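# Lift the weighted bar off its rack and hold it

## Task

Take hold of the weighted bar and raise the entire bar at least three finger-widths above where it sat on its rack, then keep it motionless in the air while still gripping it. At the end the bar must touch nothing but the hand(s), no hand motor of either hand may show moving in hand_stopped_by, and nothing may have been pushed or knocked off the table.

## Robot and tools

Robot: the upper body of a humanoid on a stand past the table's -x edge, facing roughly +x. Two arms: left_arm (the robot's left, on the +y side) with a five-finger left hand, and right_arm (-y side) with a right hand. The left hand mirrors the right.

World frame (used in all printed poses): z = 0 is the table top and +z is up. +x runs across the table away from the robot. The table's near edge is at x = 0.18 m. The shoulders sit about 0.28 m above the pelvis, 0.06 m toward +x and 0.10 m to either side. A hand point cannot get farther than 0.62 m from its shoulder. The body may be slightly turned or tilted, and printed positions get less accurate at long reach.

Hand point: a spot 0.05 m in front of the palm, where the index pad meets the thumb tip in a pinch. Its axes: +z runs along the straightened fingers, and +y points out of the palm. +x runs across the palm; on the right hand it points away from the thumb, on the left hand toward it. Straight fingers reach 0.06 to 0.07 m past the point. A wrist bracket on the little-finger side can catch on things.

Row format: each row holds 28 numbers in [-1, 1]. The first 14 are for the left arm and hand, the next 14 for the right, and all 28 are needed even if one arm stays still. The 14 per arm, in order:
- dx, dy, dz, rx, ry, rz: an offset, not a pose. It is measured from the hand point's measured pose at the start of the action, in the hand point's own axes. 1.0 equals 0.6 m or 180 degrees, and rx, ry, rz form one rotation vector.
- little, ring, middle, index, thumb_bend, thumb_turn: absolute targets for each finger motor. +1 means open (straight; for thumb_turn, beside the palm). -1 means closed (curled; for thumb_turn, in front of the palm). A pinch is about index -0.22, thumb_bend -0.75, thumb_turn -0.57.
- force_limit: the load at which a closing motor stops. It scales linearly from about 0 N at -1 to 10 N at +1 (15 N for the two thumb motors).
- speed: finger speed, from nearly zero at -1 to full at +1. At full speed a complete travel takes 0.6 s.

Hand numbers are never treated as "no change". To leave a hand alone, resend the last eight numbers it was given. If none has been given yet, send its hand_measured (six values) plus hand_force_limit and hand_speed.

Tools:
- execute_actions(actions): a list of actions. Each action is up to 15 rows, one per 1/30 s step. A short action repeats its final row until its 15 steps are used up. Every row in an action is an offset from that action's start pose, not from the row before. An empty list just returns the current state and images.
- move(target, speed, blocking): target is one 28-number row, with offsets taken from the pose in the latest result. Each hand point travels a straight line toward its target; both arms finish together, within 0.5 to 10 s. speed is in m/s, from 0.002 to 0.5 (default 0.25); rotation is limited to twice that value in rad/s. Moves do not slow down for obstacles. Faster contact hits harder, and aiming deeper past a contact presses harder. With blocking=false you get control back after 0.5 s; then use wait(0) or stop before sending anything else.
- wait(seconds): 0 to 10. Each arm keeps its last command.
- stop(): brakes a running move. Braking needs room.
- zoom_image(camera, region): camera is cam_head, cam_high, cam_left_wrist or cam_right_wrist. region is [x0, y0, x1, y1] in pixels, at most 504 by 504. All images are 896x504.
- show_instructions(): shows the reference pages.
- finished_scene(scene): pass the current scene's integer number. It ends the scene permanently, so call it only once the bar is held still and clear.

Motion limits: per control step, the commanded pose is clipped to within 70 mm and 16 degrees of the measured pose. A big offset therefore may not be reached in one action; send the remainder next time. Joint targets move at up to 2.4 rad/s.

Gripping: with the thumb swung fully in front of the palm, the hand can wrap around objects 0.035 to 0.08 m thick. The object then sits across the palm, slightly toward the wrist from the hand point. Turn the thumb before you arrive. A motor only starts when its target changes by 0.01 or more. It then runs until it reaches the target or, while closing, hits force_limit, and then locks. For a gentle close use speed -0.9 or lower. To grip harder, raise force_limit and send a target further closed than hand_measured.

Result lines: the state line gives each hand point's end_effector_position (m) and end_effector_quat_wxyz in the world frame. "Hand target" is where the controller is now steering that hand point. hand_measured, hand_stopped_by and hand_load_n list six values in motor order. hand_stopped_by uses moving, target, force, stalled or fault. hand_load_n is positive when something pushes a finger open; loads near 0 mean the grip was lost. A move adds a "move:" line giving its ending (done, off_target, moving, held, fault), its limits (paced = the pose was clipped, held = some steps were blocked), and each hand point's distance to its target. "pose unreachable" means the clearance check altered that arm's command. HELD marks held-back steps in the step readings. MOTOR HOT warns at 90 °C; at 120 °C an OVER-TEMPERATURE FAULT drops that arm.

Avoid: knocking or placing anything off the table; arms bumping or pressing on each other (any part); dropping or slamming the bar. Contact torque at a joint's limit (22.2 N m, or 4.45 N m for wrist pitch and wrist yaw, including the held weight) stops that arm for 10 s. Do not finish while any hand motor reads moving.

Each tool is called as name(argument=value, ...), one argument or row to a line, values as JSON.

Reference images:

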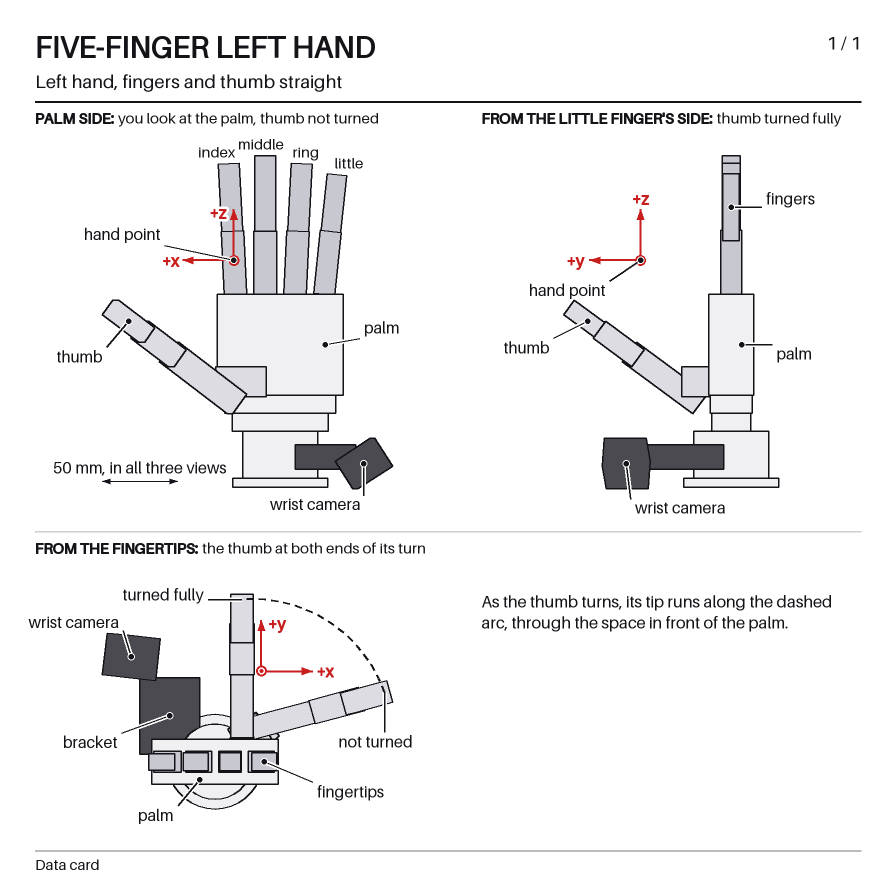

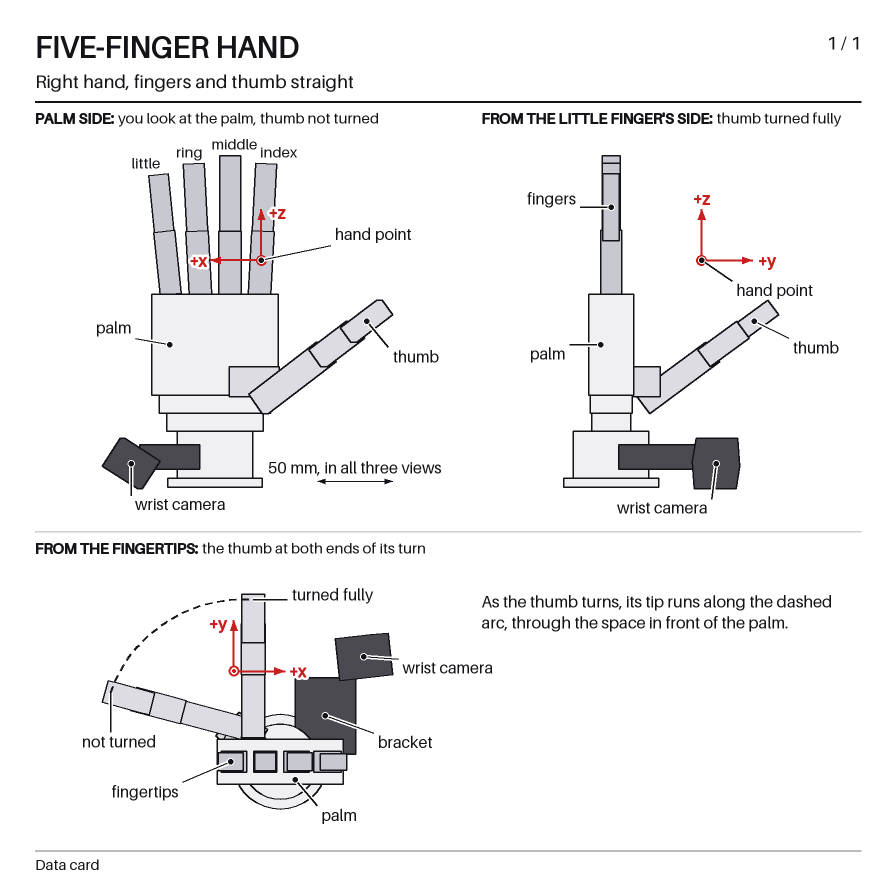

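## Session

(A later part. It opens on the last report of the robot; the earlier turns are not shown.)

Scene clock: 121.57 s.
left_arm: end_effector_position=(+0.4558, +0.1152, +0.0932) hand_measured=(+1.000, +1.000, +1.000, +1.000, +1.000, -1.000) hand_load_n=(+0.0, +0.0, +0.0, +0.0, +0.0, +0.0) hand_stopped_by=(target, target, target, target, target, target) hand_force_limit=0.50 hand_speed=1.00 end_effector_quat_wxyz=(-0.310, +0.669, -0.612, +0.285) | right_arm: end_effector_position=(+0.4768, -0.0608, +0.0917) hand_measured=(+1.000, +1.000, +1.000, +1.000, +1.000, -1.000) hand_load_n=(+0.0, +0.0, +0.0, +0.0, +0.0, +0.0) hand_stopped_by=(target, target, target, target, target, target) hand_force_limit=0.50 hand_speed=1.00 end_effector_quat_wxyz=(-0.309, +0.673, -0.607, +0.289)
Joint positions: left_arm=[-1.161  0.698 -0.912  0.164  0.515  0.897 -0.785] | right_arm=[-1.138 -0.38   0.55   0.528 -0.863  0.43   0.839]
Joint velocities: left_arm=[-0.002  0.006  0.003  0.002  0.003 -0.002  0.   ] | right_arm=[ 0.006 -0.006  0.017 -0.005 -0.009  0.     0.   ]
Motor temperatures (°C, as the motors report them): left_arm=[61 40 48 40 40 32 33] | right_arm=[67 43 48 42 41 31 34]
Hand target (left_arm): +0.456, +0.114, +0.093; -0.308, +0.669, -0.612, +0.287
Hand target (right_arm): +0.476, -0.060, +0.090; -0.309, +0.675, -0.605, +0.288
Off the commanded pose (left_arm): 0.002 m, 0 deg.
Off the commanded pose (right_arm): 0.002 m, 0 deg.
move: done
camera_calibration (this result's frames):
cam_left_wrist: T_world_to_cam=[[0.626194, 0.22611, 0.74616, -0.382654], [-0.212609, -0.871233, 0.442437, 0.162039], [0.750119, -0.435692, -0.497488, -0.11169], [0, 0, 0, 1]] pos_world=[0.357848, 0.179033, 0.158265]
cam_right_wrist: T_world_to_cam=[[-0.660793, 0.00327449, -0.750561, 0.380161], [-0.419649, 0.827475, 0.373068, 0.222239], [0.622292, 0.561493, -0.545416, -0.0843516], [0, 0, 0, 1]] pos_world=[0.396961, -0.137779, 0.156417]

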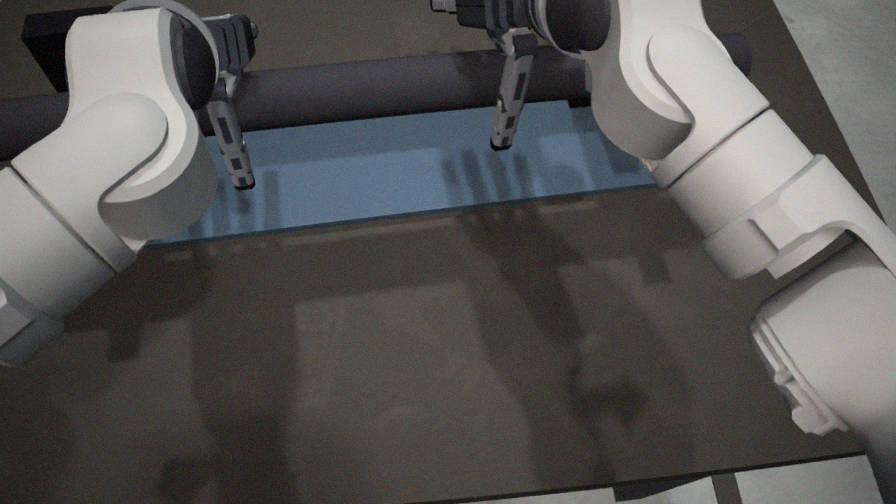

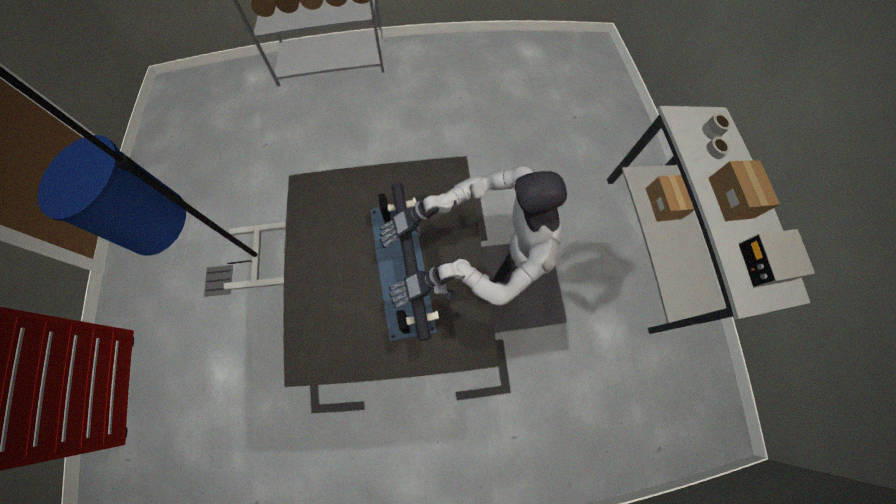

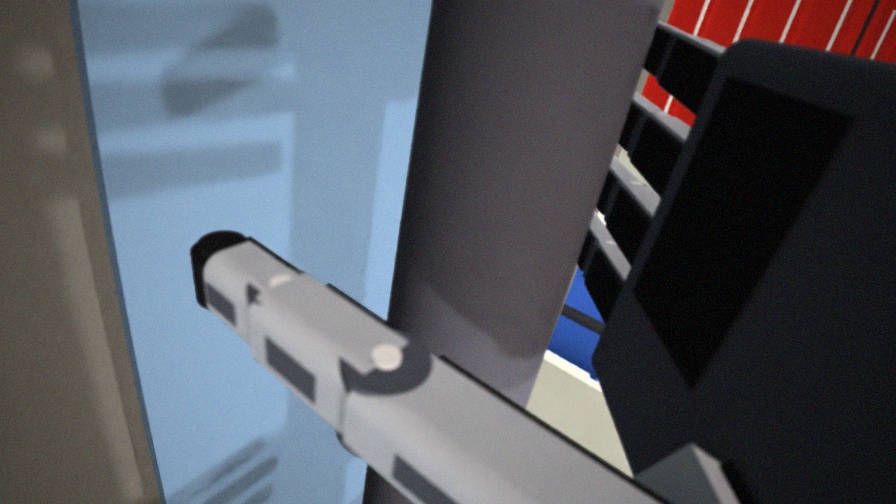

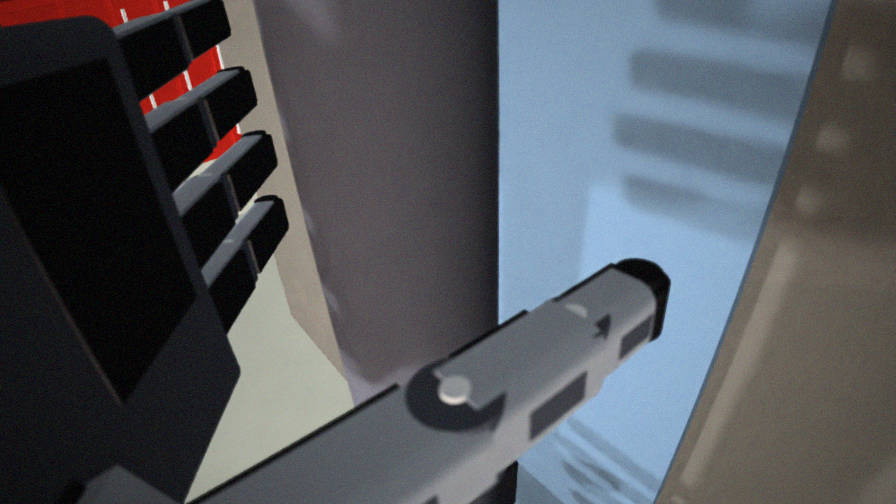

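move(
  target=[0,0.006,-0.004,0,0,0,1,1,1,1,1,-1,0.5,1, 0,0.022,-0.004,0,0,0,1,1,1,1,1,-1,0.5,1],
  speed=0.03,
)

move(
  target=[0,0,0,0,0,0,-1,-1,-1,-1,-1,-1,0.8,-0.3, 0,0,0,0,0,0,-1,-1,-1,-1,-1,-1,0.8,-0.3],
  speed=0.03,
)

Scene clock: 124.67 s.
left_arm: end_effector_position=(+0.4522, +0.1134, +0.0927) hand_measured=(+1.000, +1.000, +1.000, +1.000, +1.000, -1.000) hand_load_n=(+0.0, +0.0, +0.0, +0.0, +0.0, +0.0) hand_stopped_by=(target, target, target, target, target, target) hand_force_limit=0.50 hand_speed=1.00 end_effector_quat_wxyz=(-0.308, +0.669, -0.612, +0.287) | right_arm: end_effector_position=(+0.4665, -0.0599, +0.0834) hand_measured=(+1.000, +1.000, +1.000, +1.000, +1.000, -1.000) hand_load_n=(+0.0, +0.0, +0.0, +0.0, +0.0, +0.0) hand_stopped_by=(target, target, target, target, target, target) hand_force_limit=0.50 hand_speed=1.00 end_effector_quat_wxyz=(-0.312, +0.673, -0.607, +0.286)
Joint positions: left_arm=[-1.15   0.705 -0.915  0.13   0.515  0.92  -0.785] | right_arm=[-1.072 -0.392  0.558  0.436 -0.873  0.467  0.844]
Joint velocities: left_arm=[ 0.     0.    -0.015  0.002 -0.003  0.001  0.   ] | right_arm=[-0.008 -0.009  0.012 -0.006 -0.005  0.003  0.   ]
Motor temperatures (°C, as the motors report them): left_arm=[62 40 48 40 40 32 33] | right_arm=[67 43 48 42 41 31 34]
Hand target (left_arm): +0.452, +0.115, +0.092; -0.310, +0.669, -0.612, +0.285
Hand target (right_arm): +0.467, -0.062, +0.083; -0.310, +0.673, -0.606, +0.289
Off the commanded pose (left_arm): 0.002 m, 0 deg.
Off the commanded pose (right_arm): 0.002 m, 0 deg.
move: done
camera_calibration (this result's frames):
cam_left_wrist: T_world_to_cam=[[0.625713, 0.228243, 0.745915, -0.379674], [-0.214672, -0.868927, 0.445962, 0.160261], [0.749933, -0.439171, -0.494701, -0.109826], [0, 0, 0, 1]] pos_world=[0.354333, 0.177681, 0.157403]
cam_right_wrist: T_world_to_cam=[[-0.661231, 0.00661102, -0.750153, 0.367521], [-0.422156, 0.823324, 0.37937, 0.220629], [0.620127, 0.567533, -0.541616, -0.0819558], [0, 0, 0, 1]] pos_world=[0.38698, -0.137567, 0.147608]

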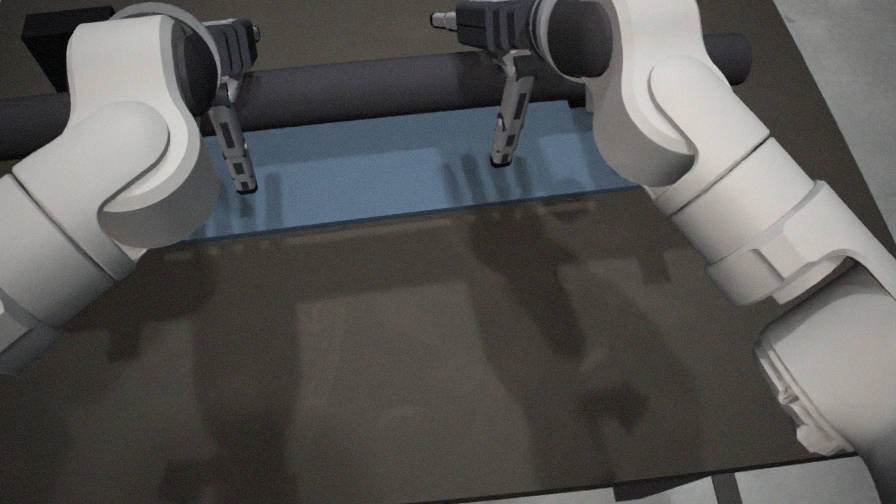

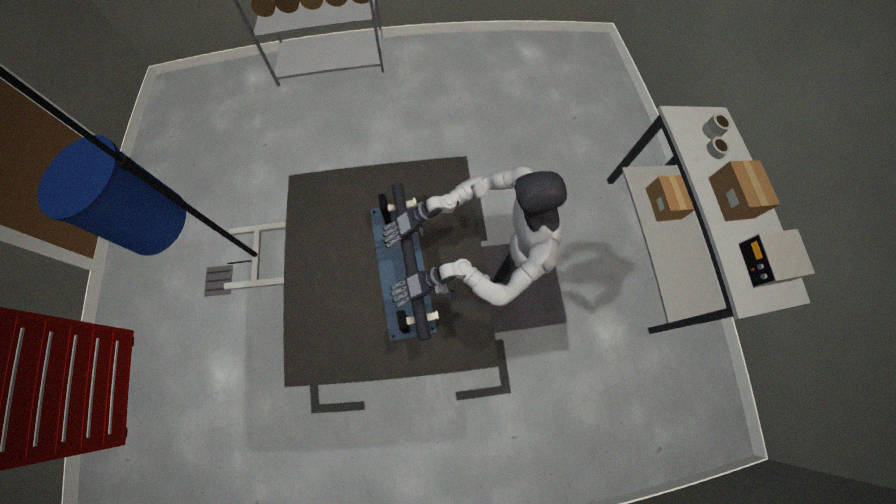

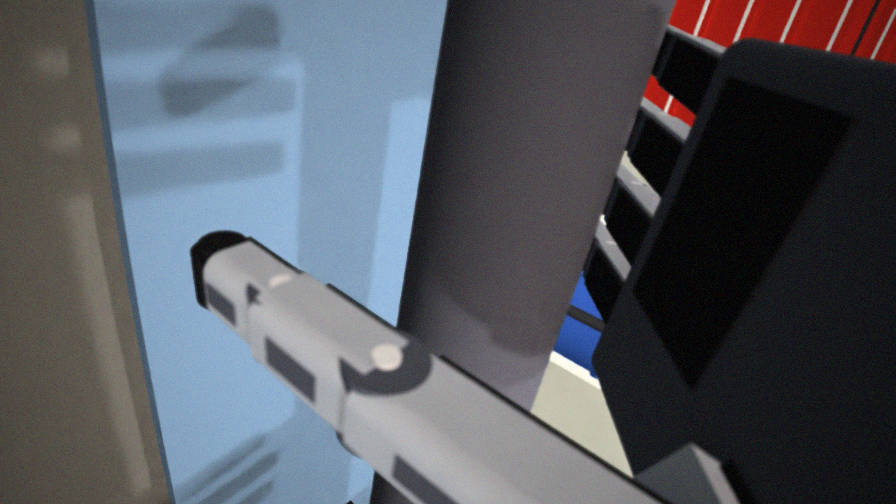

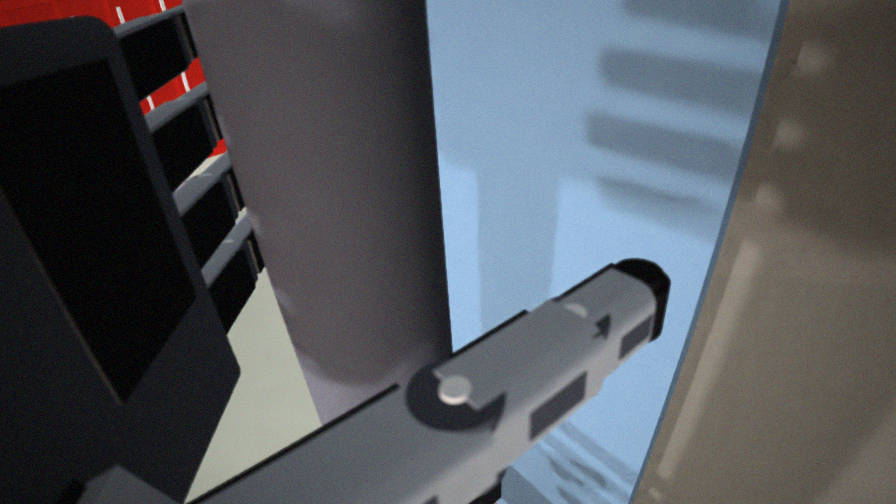

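Scene clock: 126.07 s.
left_arm: end_effector_position=(+0.4504, +0.1134, +0.0898) hand_measured=(-0.230, -0.254, -0.274, -0.296, +0.216, -1.000) hand_load_n=(+4.0, +8.0, +8.5, +11.0, +17.0, +2.5) hand_stopped_by=(force, force, force, force, force, target) hand_force_limit=0.80 hand_speed=-0.30 end_effector_quat_wxyz=(-0.306, +0.668, -0.616, +0.285) | right_arm: end_effector_position=(+0.4701, -0.0582, +0.0876) hand_measured=(-0.234, -0.176, -0.138, -0.096, +0.292, -1.000) hand_load_n=(+10.0, +6.5, +4.5, +2.0, +18.5, +4.0) hand_stopped_by=(force, force, force, force, force, target) hand_force_limit=0.80 hand_speed=-0.30 end_effector_quat_wxyz=(-0.320, +0.673, -0.600, +0.292)
Joint positions: left_arm=[-1.144  0.706 -0.917  0.13   0.514  0.911 -0.786] | right_arm=[-1.078 -0.393  0.559  0.436 -0.873  0.459  0.829]
Joint velocities: left_arm=[ 0.003 -0.021  0.02   0.005  0.     0.     0.   ] | right_arm=[ 0.008  0.     0.009 -0.009 -0.002  0.     0.   ]
Motor temperatures (°C, as the motors report them): left_arm=[63 40 48 40 40 32 33] | right_arm=[67 43 48 42 41 31 34]
Hand target (left_arm): +0.452, +0.113, +0.093; -0.308, +0.669, -0.612, +0.287
Hand target (right_arm): +0.467, -0.060, +0.083; -0.312, +0.673, -0.607, +0.286
Off the commanded pose (left_arm): 0.003 m, 1 deg.
Off the commanded pose (right_arm): 0.006 m, 1 deg.
move: off_target (right_arm)
camera_calibration (this result's frames):
cam_left_wrist: T_world_to_cam=[[0.633232, 0.222312, 0.741346, -0.378661], [-0.216705, -0.868619, 0.445579, 0.162092], [0.743005, -0.442808, -0.501861, -0.105713], [0, 0, 0, 1]] pos_world=[0.353452, 0.178166, 0.155441]
cam_right_wrist: T_world_to_cam=[[-0.645029, -0.000236419, -0.764158, 0.366252], [-0.43777, 0.819755, 0.36927, 0.227215], [0.626335, 0.572715, -0.528869, -0.0865883], [0, 0, 0, 1]] pos_world=[0.389944, -0.136584, 0.150177]

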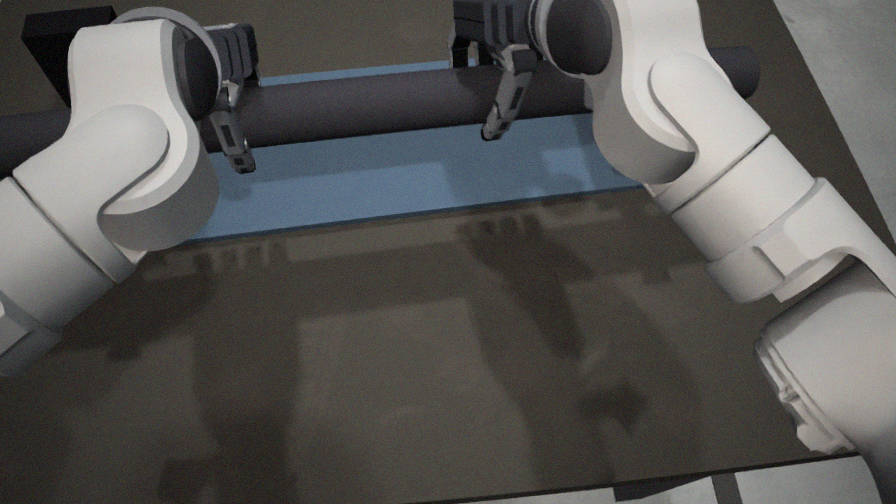

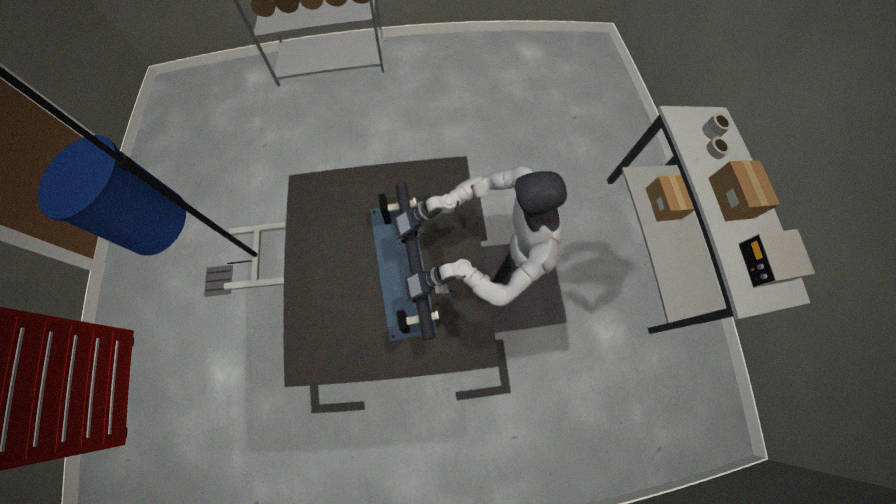

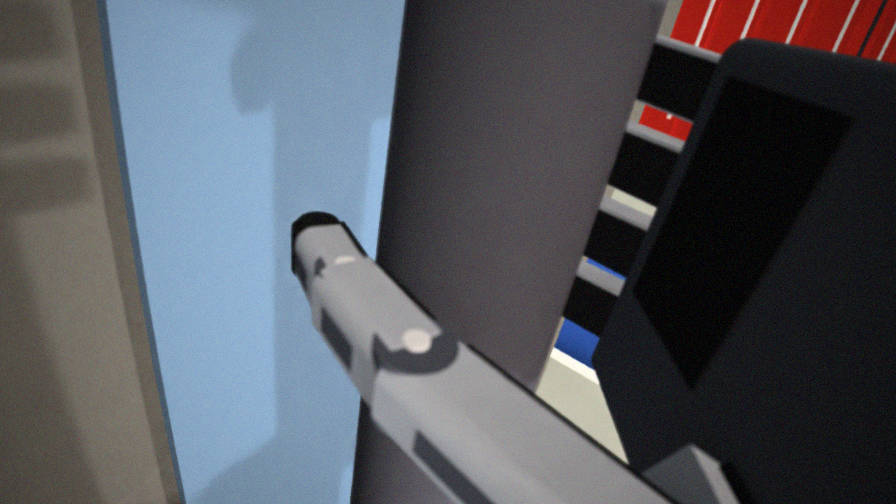

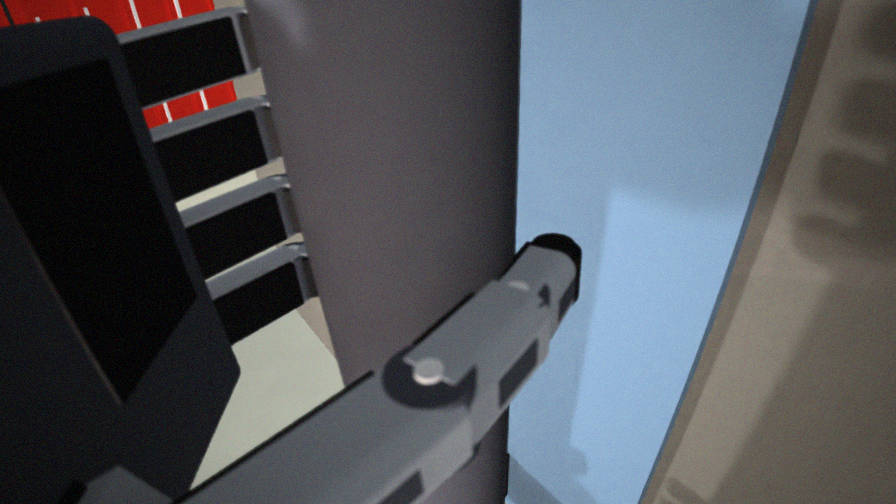

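move(
  target=[0,0.0,0,0,0,0,0.4,0.4,0.4,0.4,0.8,-1,0.8,0.5, 0,0.0,0,0,0,0,0.4,0.4,0.4,0.4,0.8,-1,0.8,0.5],
  speed=0.03,
)

move(
  target=[0,0.025,0,0,0,0,0.4,0.4,0.4,0.4,0.8,-1,0.8,0.5, 0,0.033,0,0,0,0,0.4,0.4,0.4,0.4,0.8,-1,0.8,0.5],
  speed=0.02,
)

Scene clock: 133.83 s.
left_arm: end_effector_position=(+0.4502, +0.1127, +0.0903) hand_measured=(+0.400, +0.400, +0.400, +0.400, +0.800, -1.000) hand_load_n=(+0.0, +0.0, +0.0, +0.0, +0.0, +0.0) hand_stopped_by=(target, target, target, target, target, target) hand_force_limit=0.80 hand_speed=0.50 end_effector_quat_wxyz=(-0.305, +0.668, -0.616, +0.286) | right_arm: end_effector_position=(+0.4693, -0.0577, +0.0868) hand_measured=(+0.400, +0.400, +0.400, +0.400, +0.800, -1.000) hand_load_n=(+0.0, +0.0, +0.0, +0.0, +0.0, +0.0) hand_stopped_by=(target, target, target, target, target, target) hand_force_limit=0.80 hand_speed=0.50 end_effector_quat_wxyz=(-0.319, +0.674, -0.600, +0.290)
Joint positions: left_arm=[-1.145  0.706 -0.916  0.128  0.512  0.911 -0.787] | right_arm=[-1.077 -0.393  0.559  0.435 -0.872  0.457  0.83 ]
Joint velocities: left_arm=[-0.006 -0.012 -0.002  0.005  0.009  0.     0.   ] | right_arm=[ 0.     0.003 -0.008 -0.005  0.003  0.     0.   ]
Motor temperatures (°C, as the motors report them): left_arm=[66 40 49 40 40 33 33] | right_arm=[66 43 48 42 41 31 33]
Hand target (left_arm): +0.450, +0.113, +0.090; -0.306, +0.668, -0.616, +0.285
Hand target (right_arm): +0.470, -0.058, +0.088; -0.320, +0.673, -0.600, +0.292
Off the commanded pose (left_arm): 0.001 m, 0 deg.
Off the commanded pose (right_arm): 0.001 m, 0 deg.
move: done
camera_calibration (this result's frames):
cam_left_wrist: T_world_to_cam=[[0.633726, 0.222694, 0.74081, -0.378972], [-0.218085, -0.867385, 0.447305, 0.161563], [0.742179, -0.445028, -0.501119, -0.105114], [0, 0, 0, 1]] pos_world=[0.353412, 0.177753, 0.155803]
cam_right_wrist: T_world_to_cam=[[-0.647627, -0.00150069, -0.761956, 0.366052], [-0.43875, 0.81831, 0.371305, 0.226911], [0.62296, 0.574775, -0.530618, -0.0848957], [0, 0, 0, 1]] pos_world=[0.389509, -0.136338, 0.149616]

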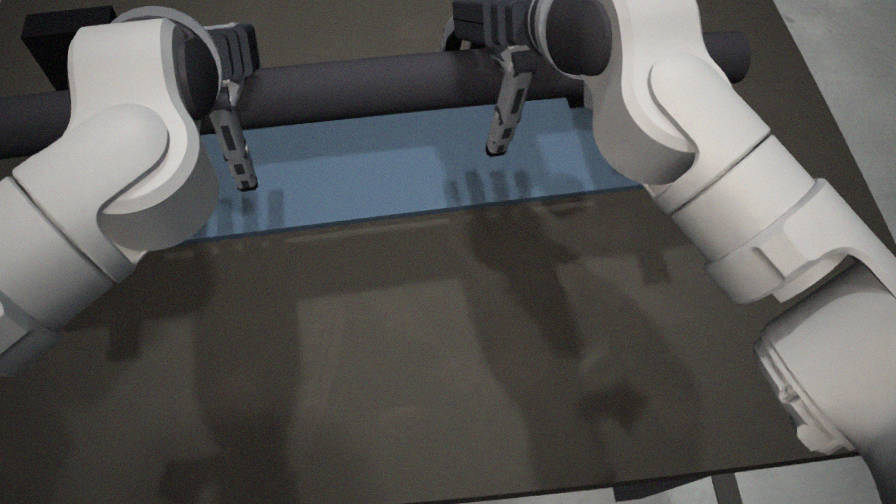

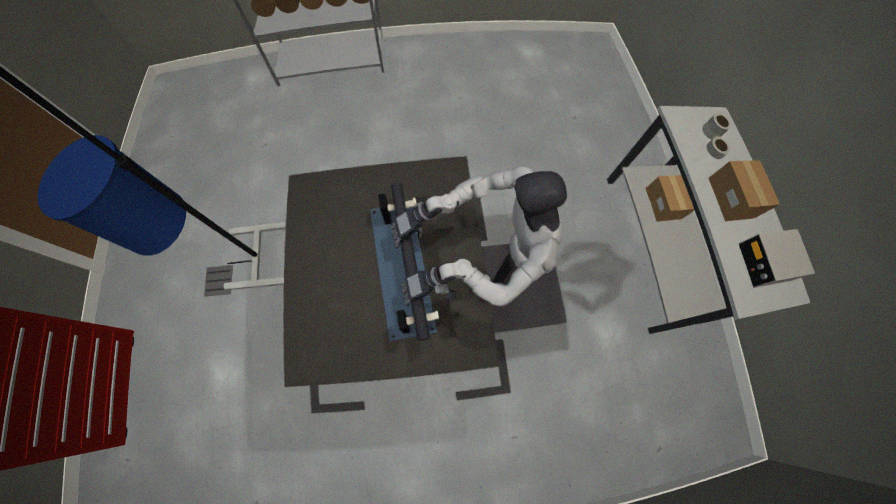

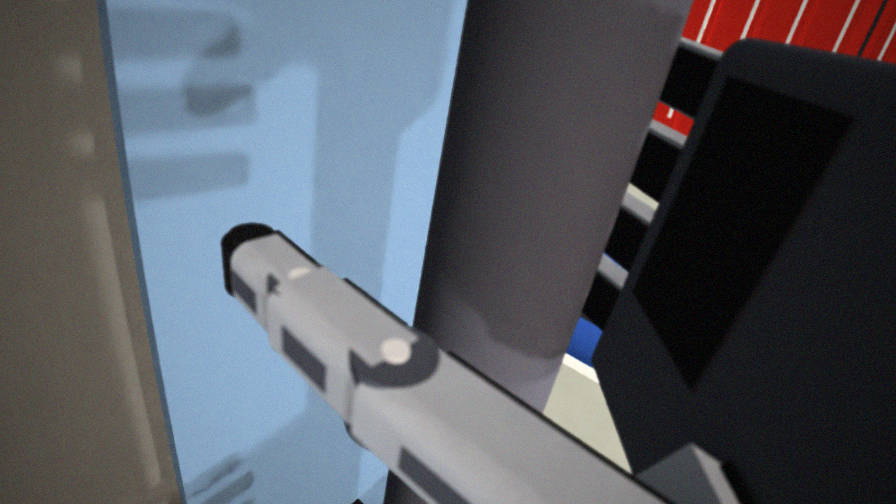

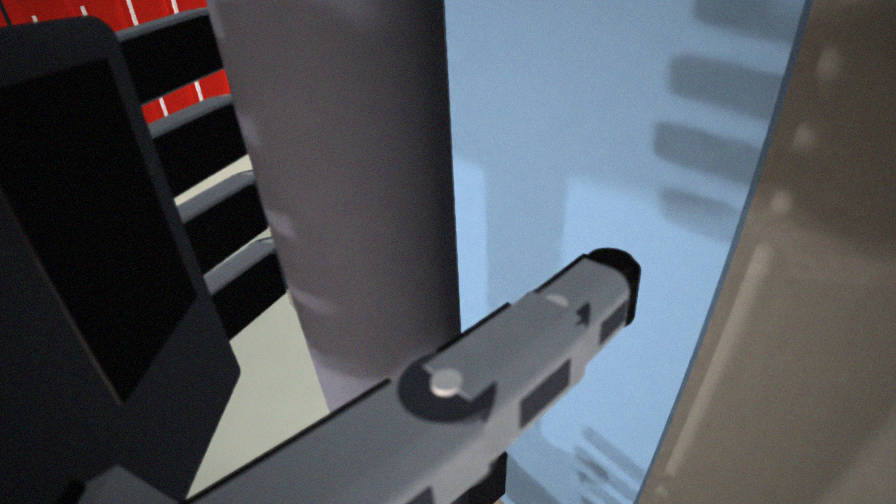

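Scene clock: 135.03 s.
left_arm: end_effector_position=(+0.4472, +0.1116, +0.0878) hand_measured=(+0.400, +0.400, +0.400, +0.400, +0.800, -1.000) hand_load_n=(+0.5, +0.0, +0.0, +0.0, +0.0, +0.0) hand_stopped_by=(target, target, target, target, target, target) hand_force_limit=0.80 hand_speed=0.50 end_effector_quat_wxyz=(-0.314, +0.663, -0.612, +0.296) | right_arm: end_effector_position=(+0.4635, -0.0561, +0.0820) hand_measured=(+0.400, +0.400, +0.400, +0.400, +0.800, -1.000) hand_load_n=(+0.0, +0.0, +0.0, +1.0, +0.0, +0.0) hand_stopped_by=(target, target, target, target, target, target) hand_force_limit=0.80 hand_speed=0.50 end_effector_quat_wxyz=(-0.332, +0.669, -0.595, +0.298)
Joint positions: left_arm=[-1.106  0.713 -0.916  0.069  0.529  0.948 -0.753] | right_arm=[-1.009 -0.398  0.56   0.347 -0.894  0.487  0.804]
Joint velocities: left_arm=[-0.009 -0.009 -0.011  0.     0.     0.001  0.   ] | right_arm=[ 0.    -0.025  0.    -0.002 -0.002  0.     0.   ]
Motor temperatures (°C, as the motors report them): left_arm=[66 40 49 40 40 33 33] | right_arm=[66 43 48 42 41 31 33]
Hand target (left_arm): +0.441, +0.112, +0.079; -0.305, +0.668, -0.615, +0.286
Hand target (right_arm): +0.457, -0.059, +0.072; -0.319, +0.675, -0.599, +0.291
Off the commanded pose (left_arm): 0.011 m, 2 deg.
Off the commanded pose (right_arm): 0.013 m, 2 deg.
move: off_target (left_arm, right_arm)
camera_calibration (this result's frames):
cam_left_wrist: T_world_to_cam=[[0.611626, 0.223611, 0.758888, -0.366787], [-0.231036, -0.86693, 0.44165, 0.167338], [0.756661, -0.445456, -0.478574, -0.112998], [0, 0, 0, 1]] pos_world=[0.348499, 0.176752, 0.150368]
cam_right_wrist: T_world_to_cam=[[-0.623038, 0.00309593, -0.782185, 0.349173], [-0.453646, 0.813202, 0.364564, 0.232007], [0.637203, 0.581973, -0.505252, -0.0930645], [0, 0, 0, 1]] pos_world=[0.382098, -0.135589, 0.141515]

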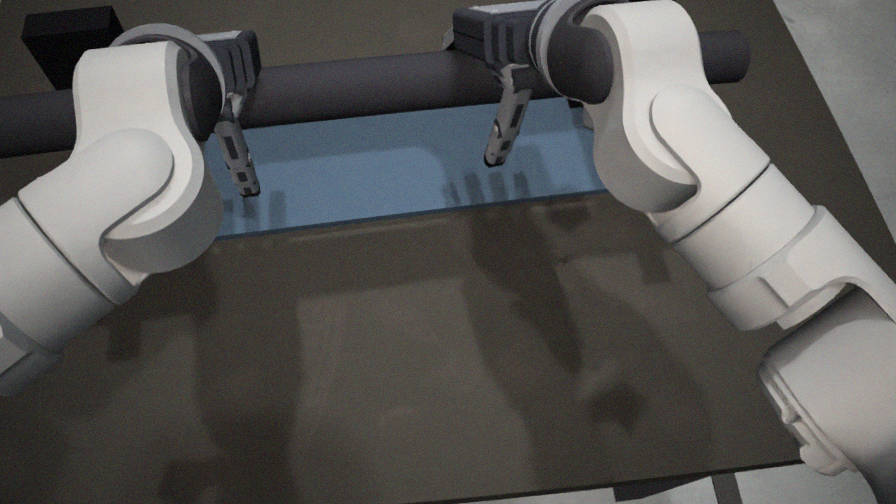

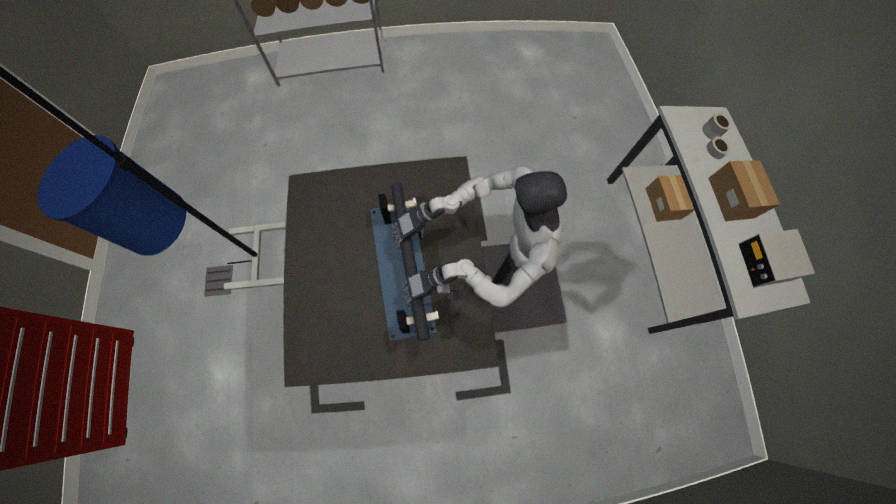

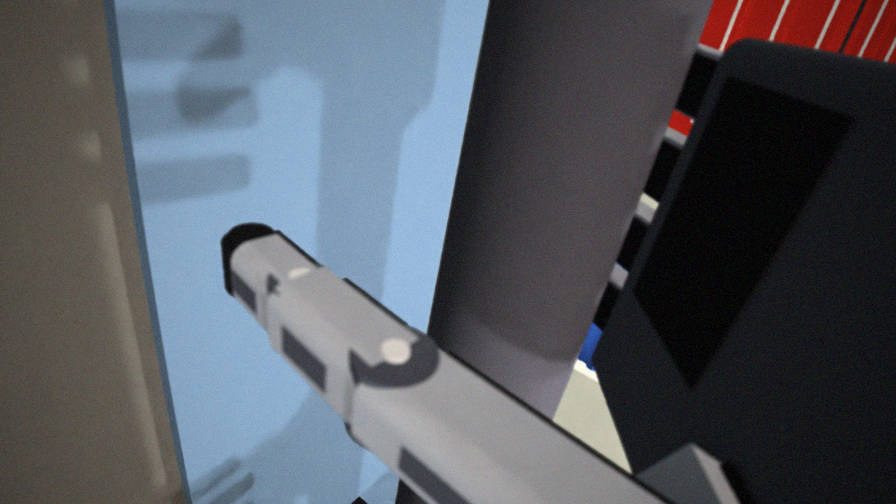

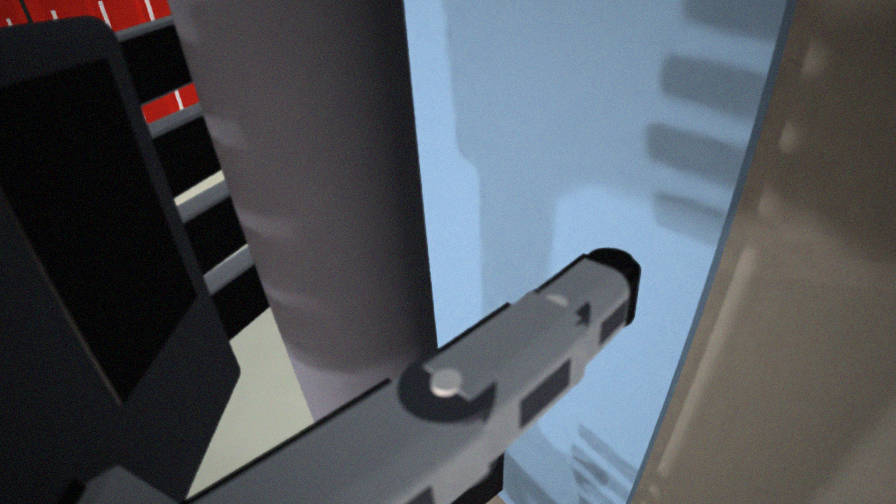

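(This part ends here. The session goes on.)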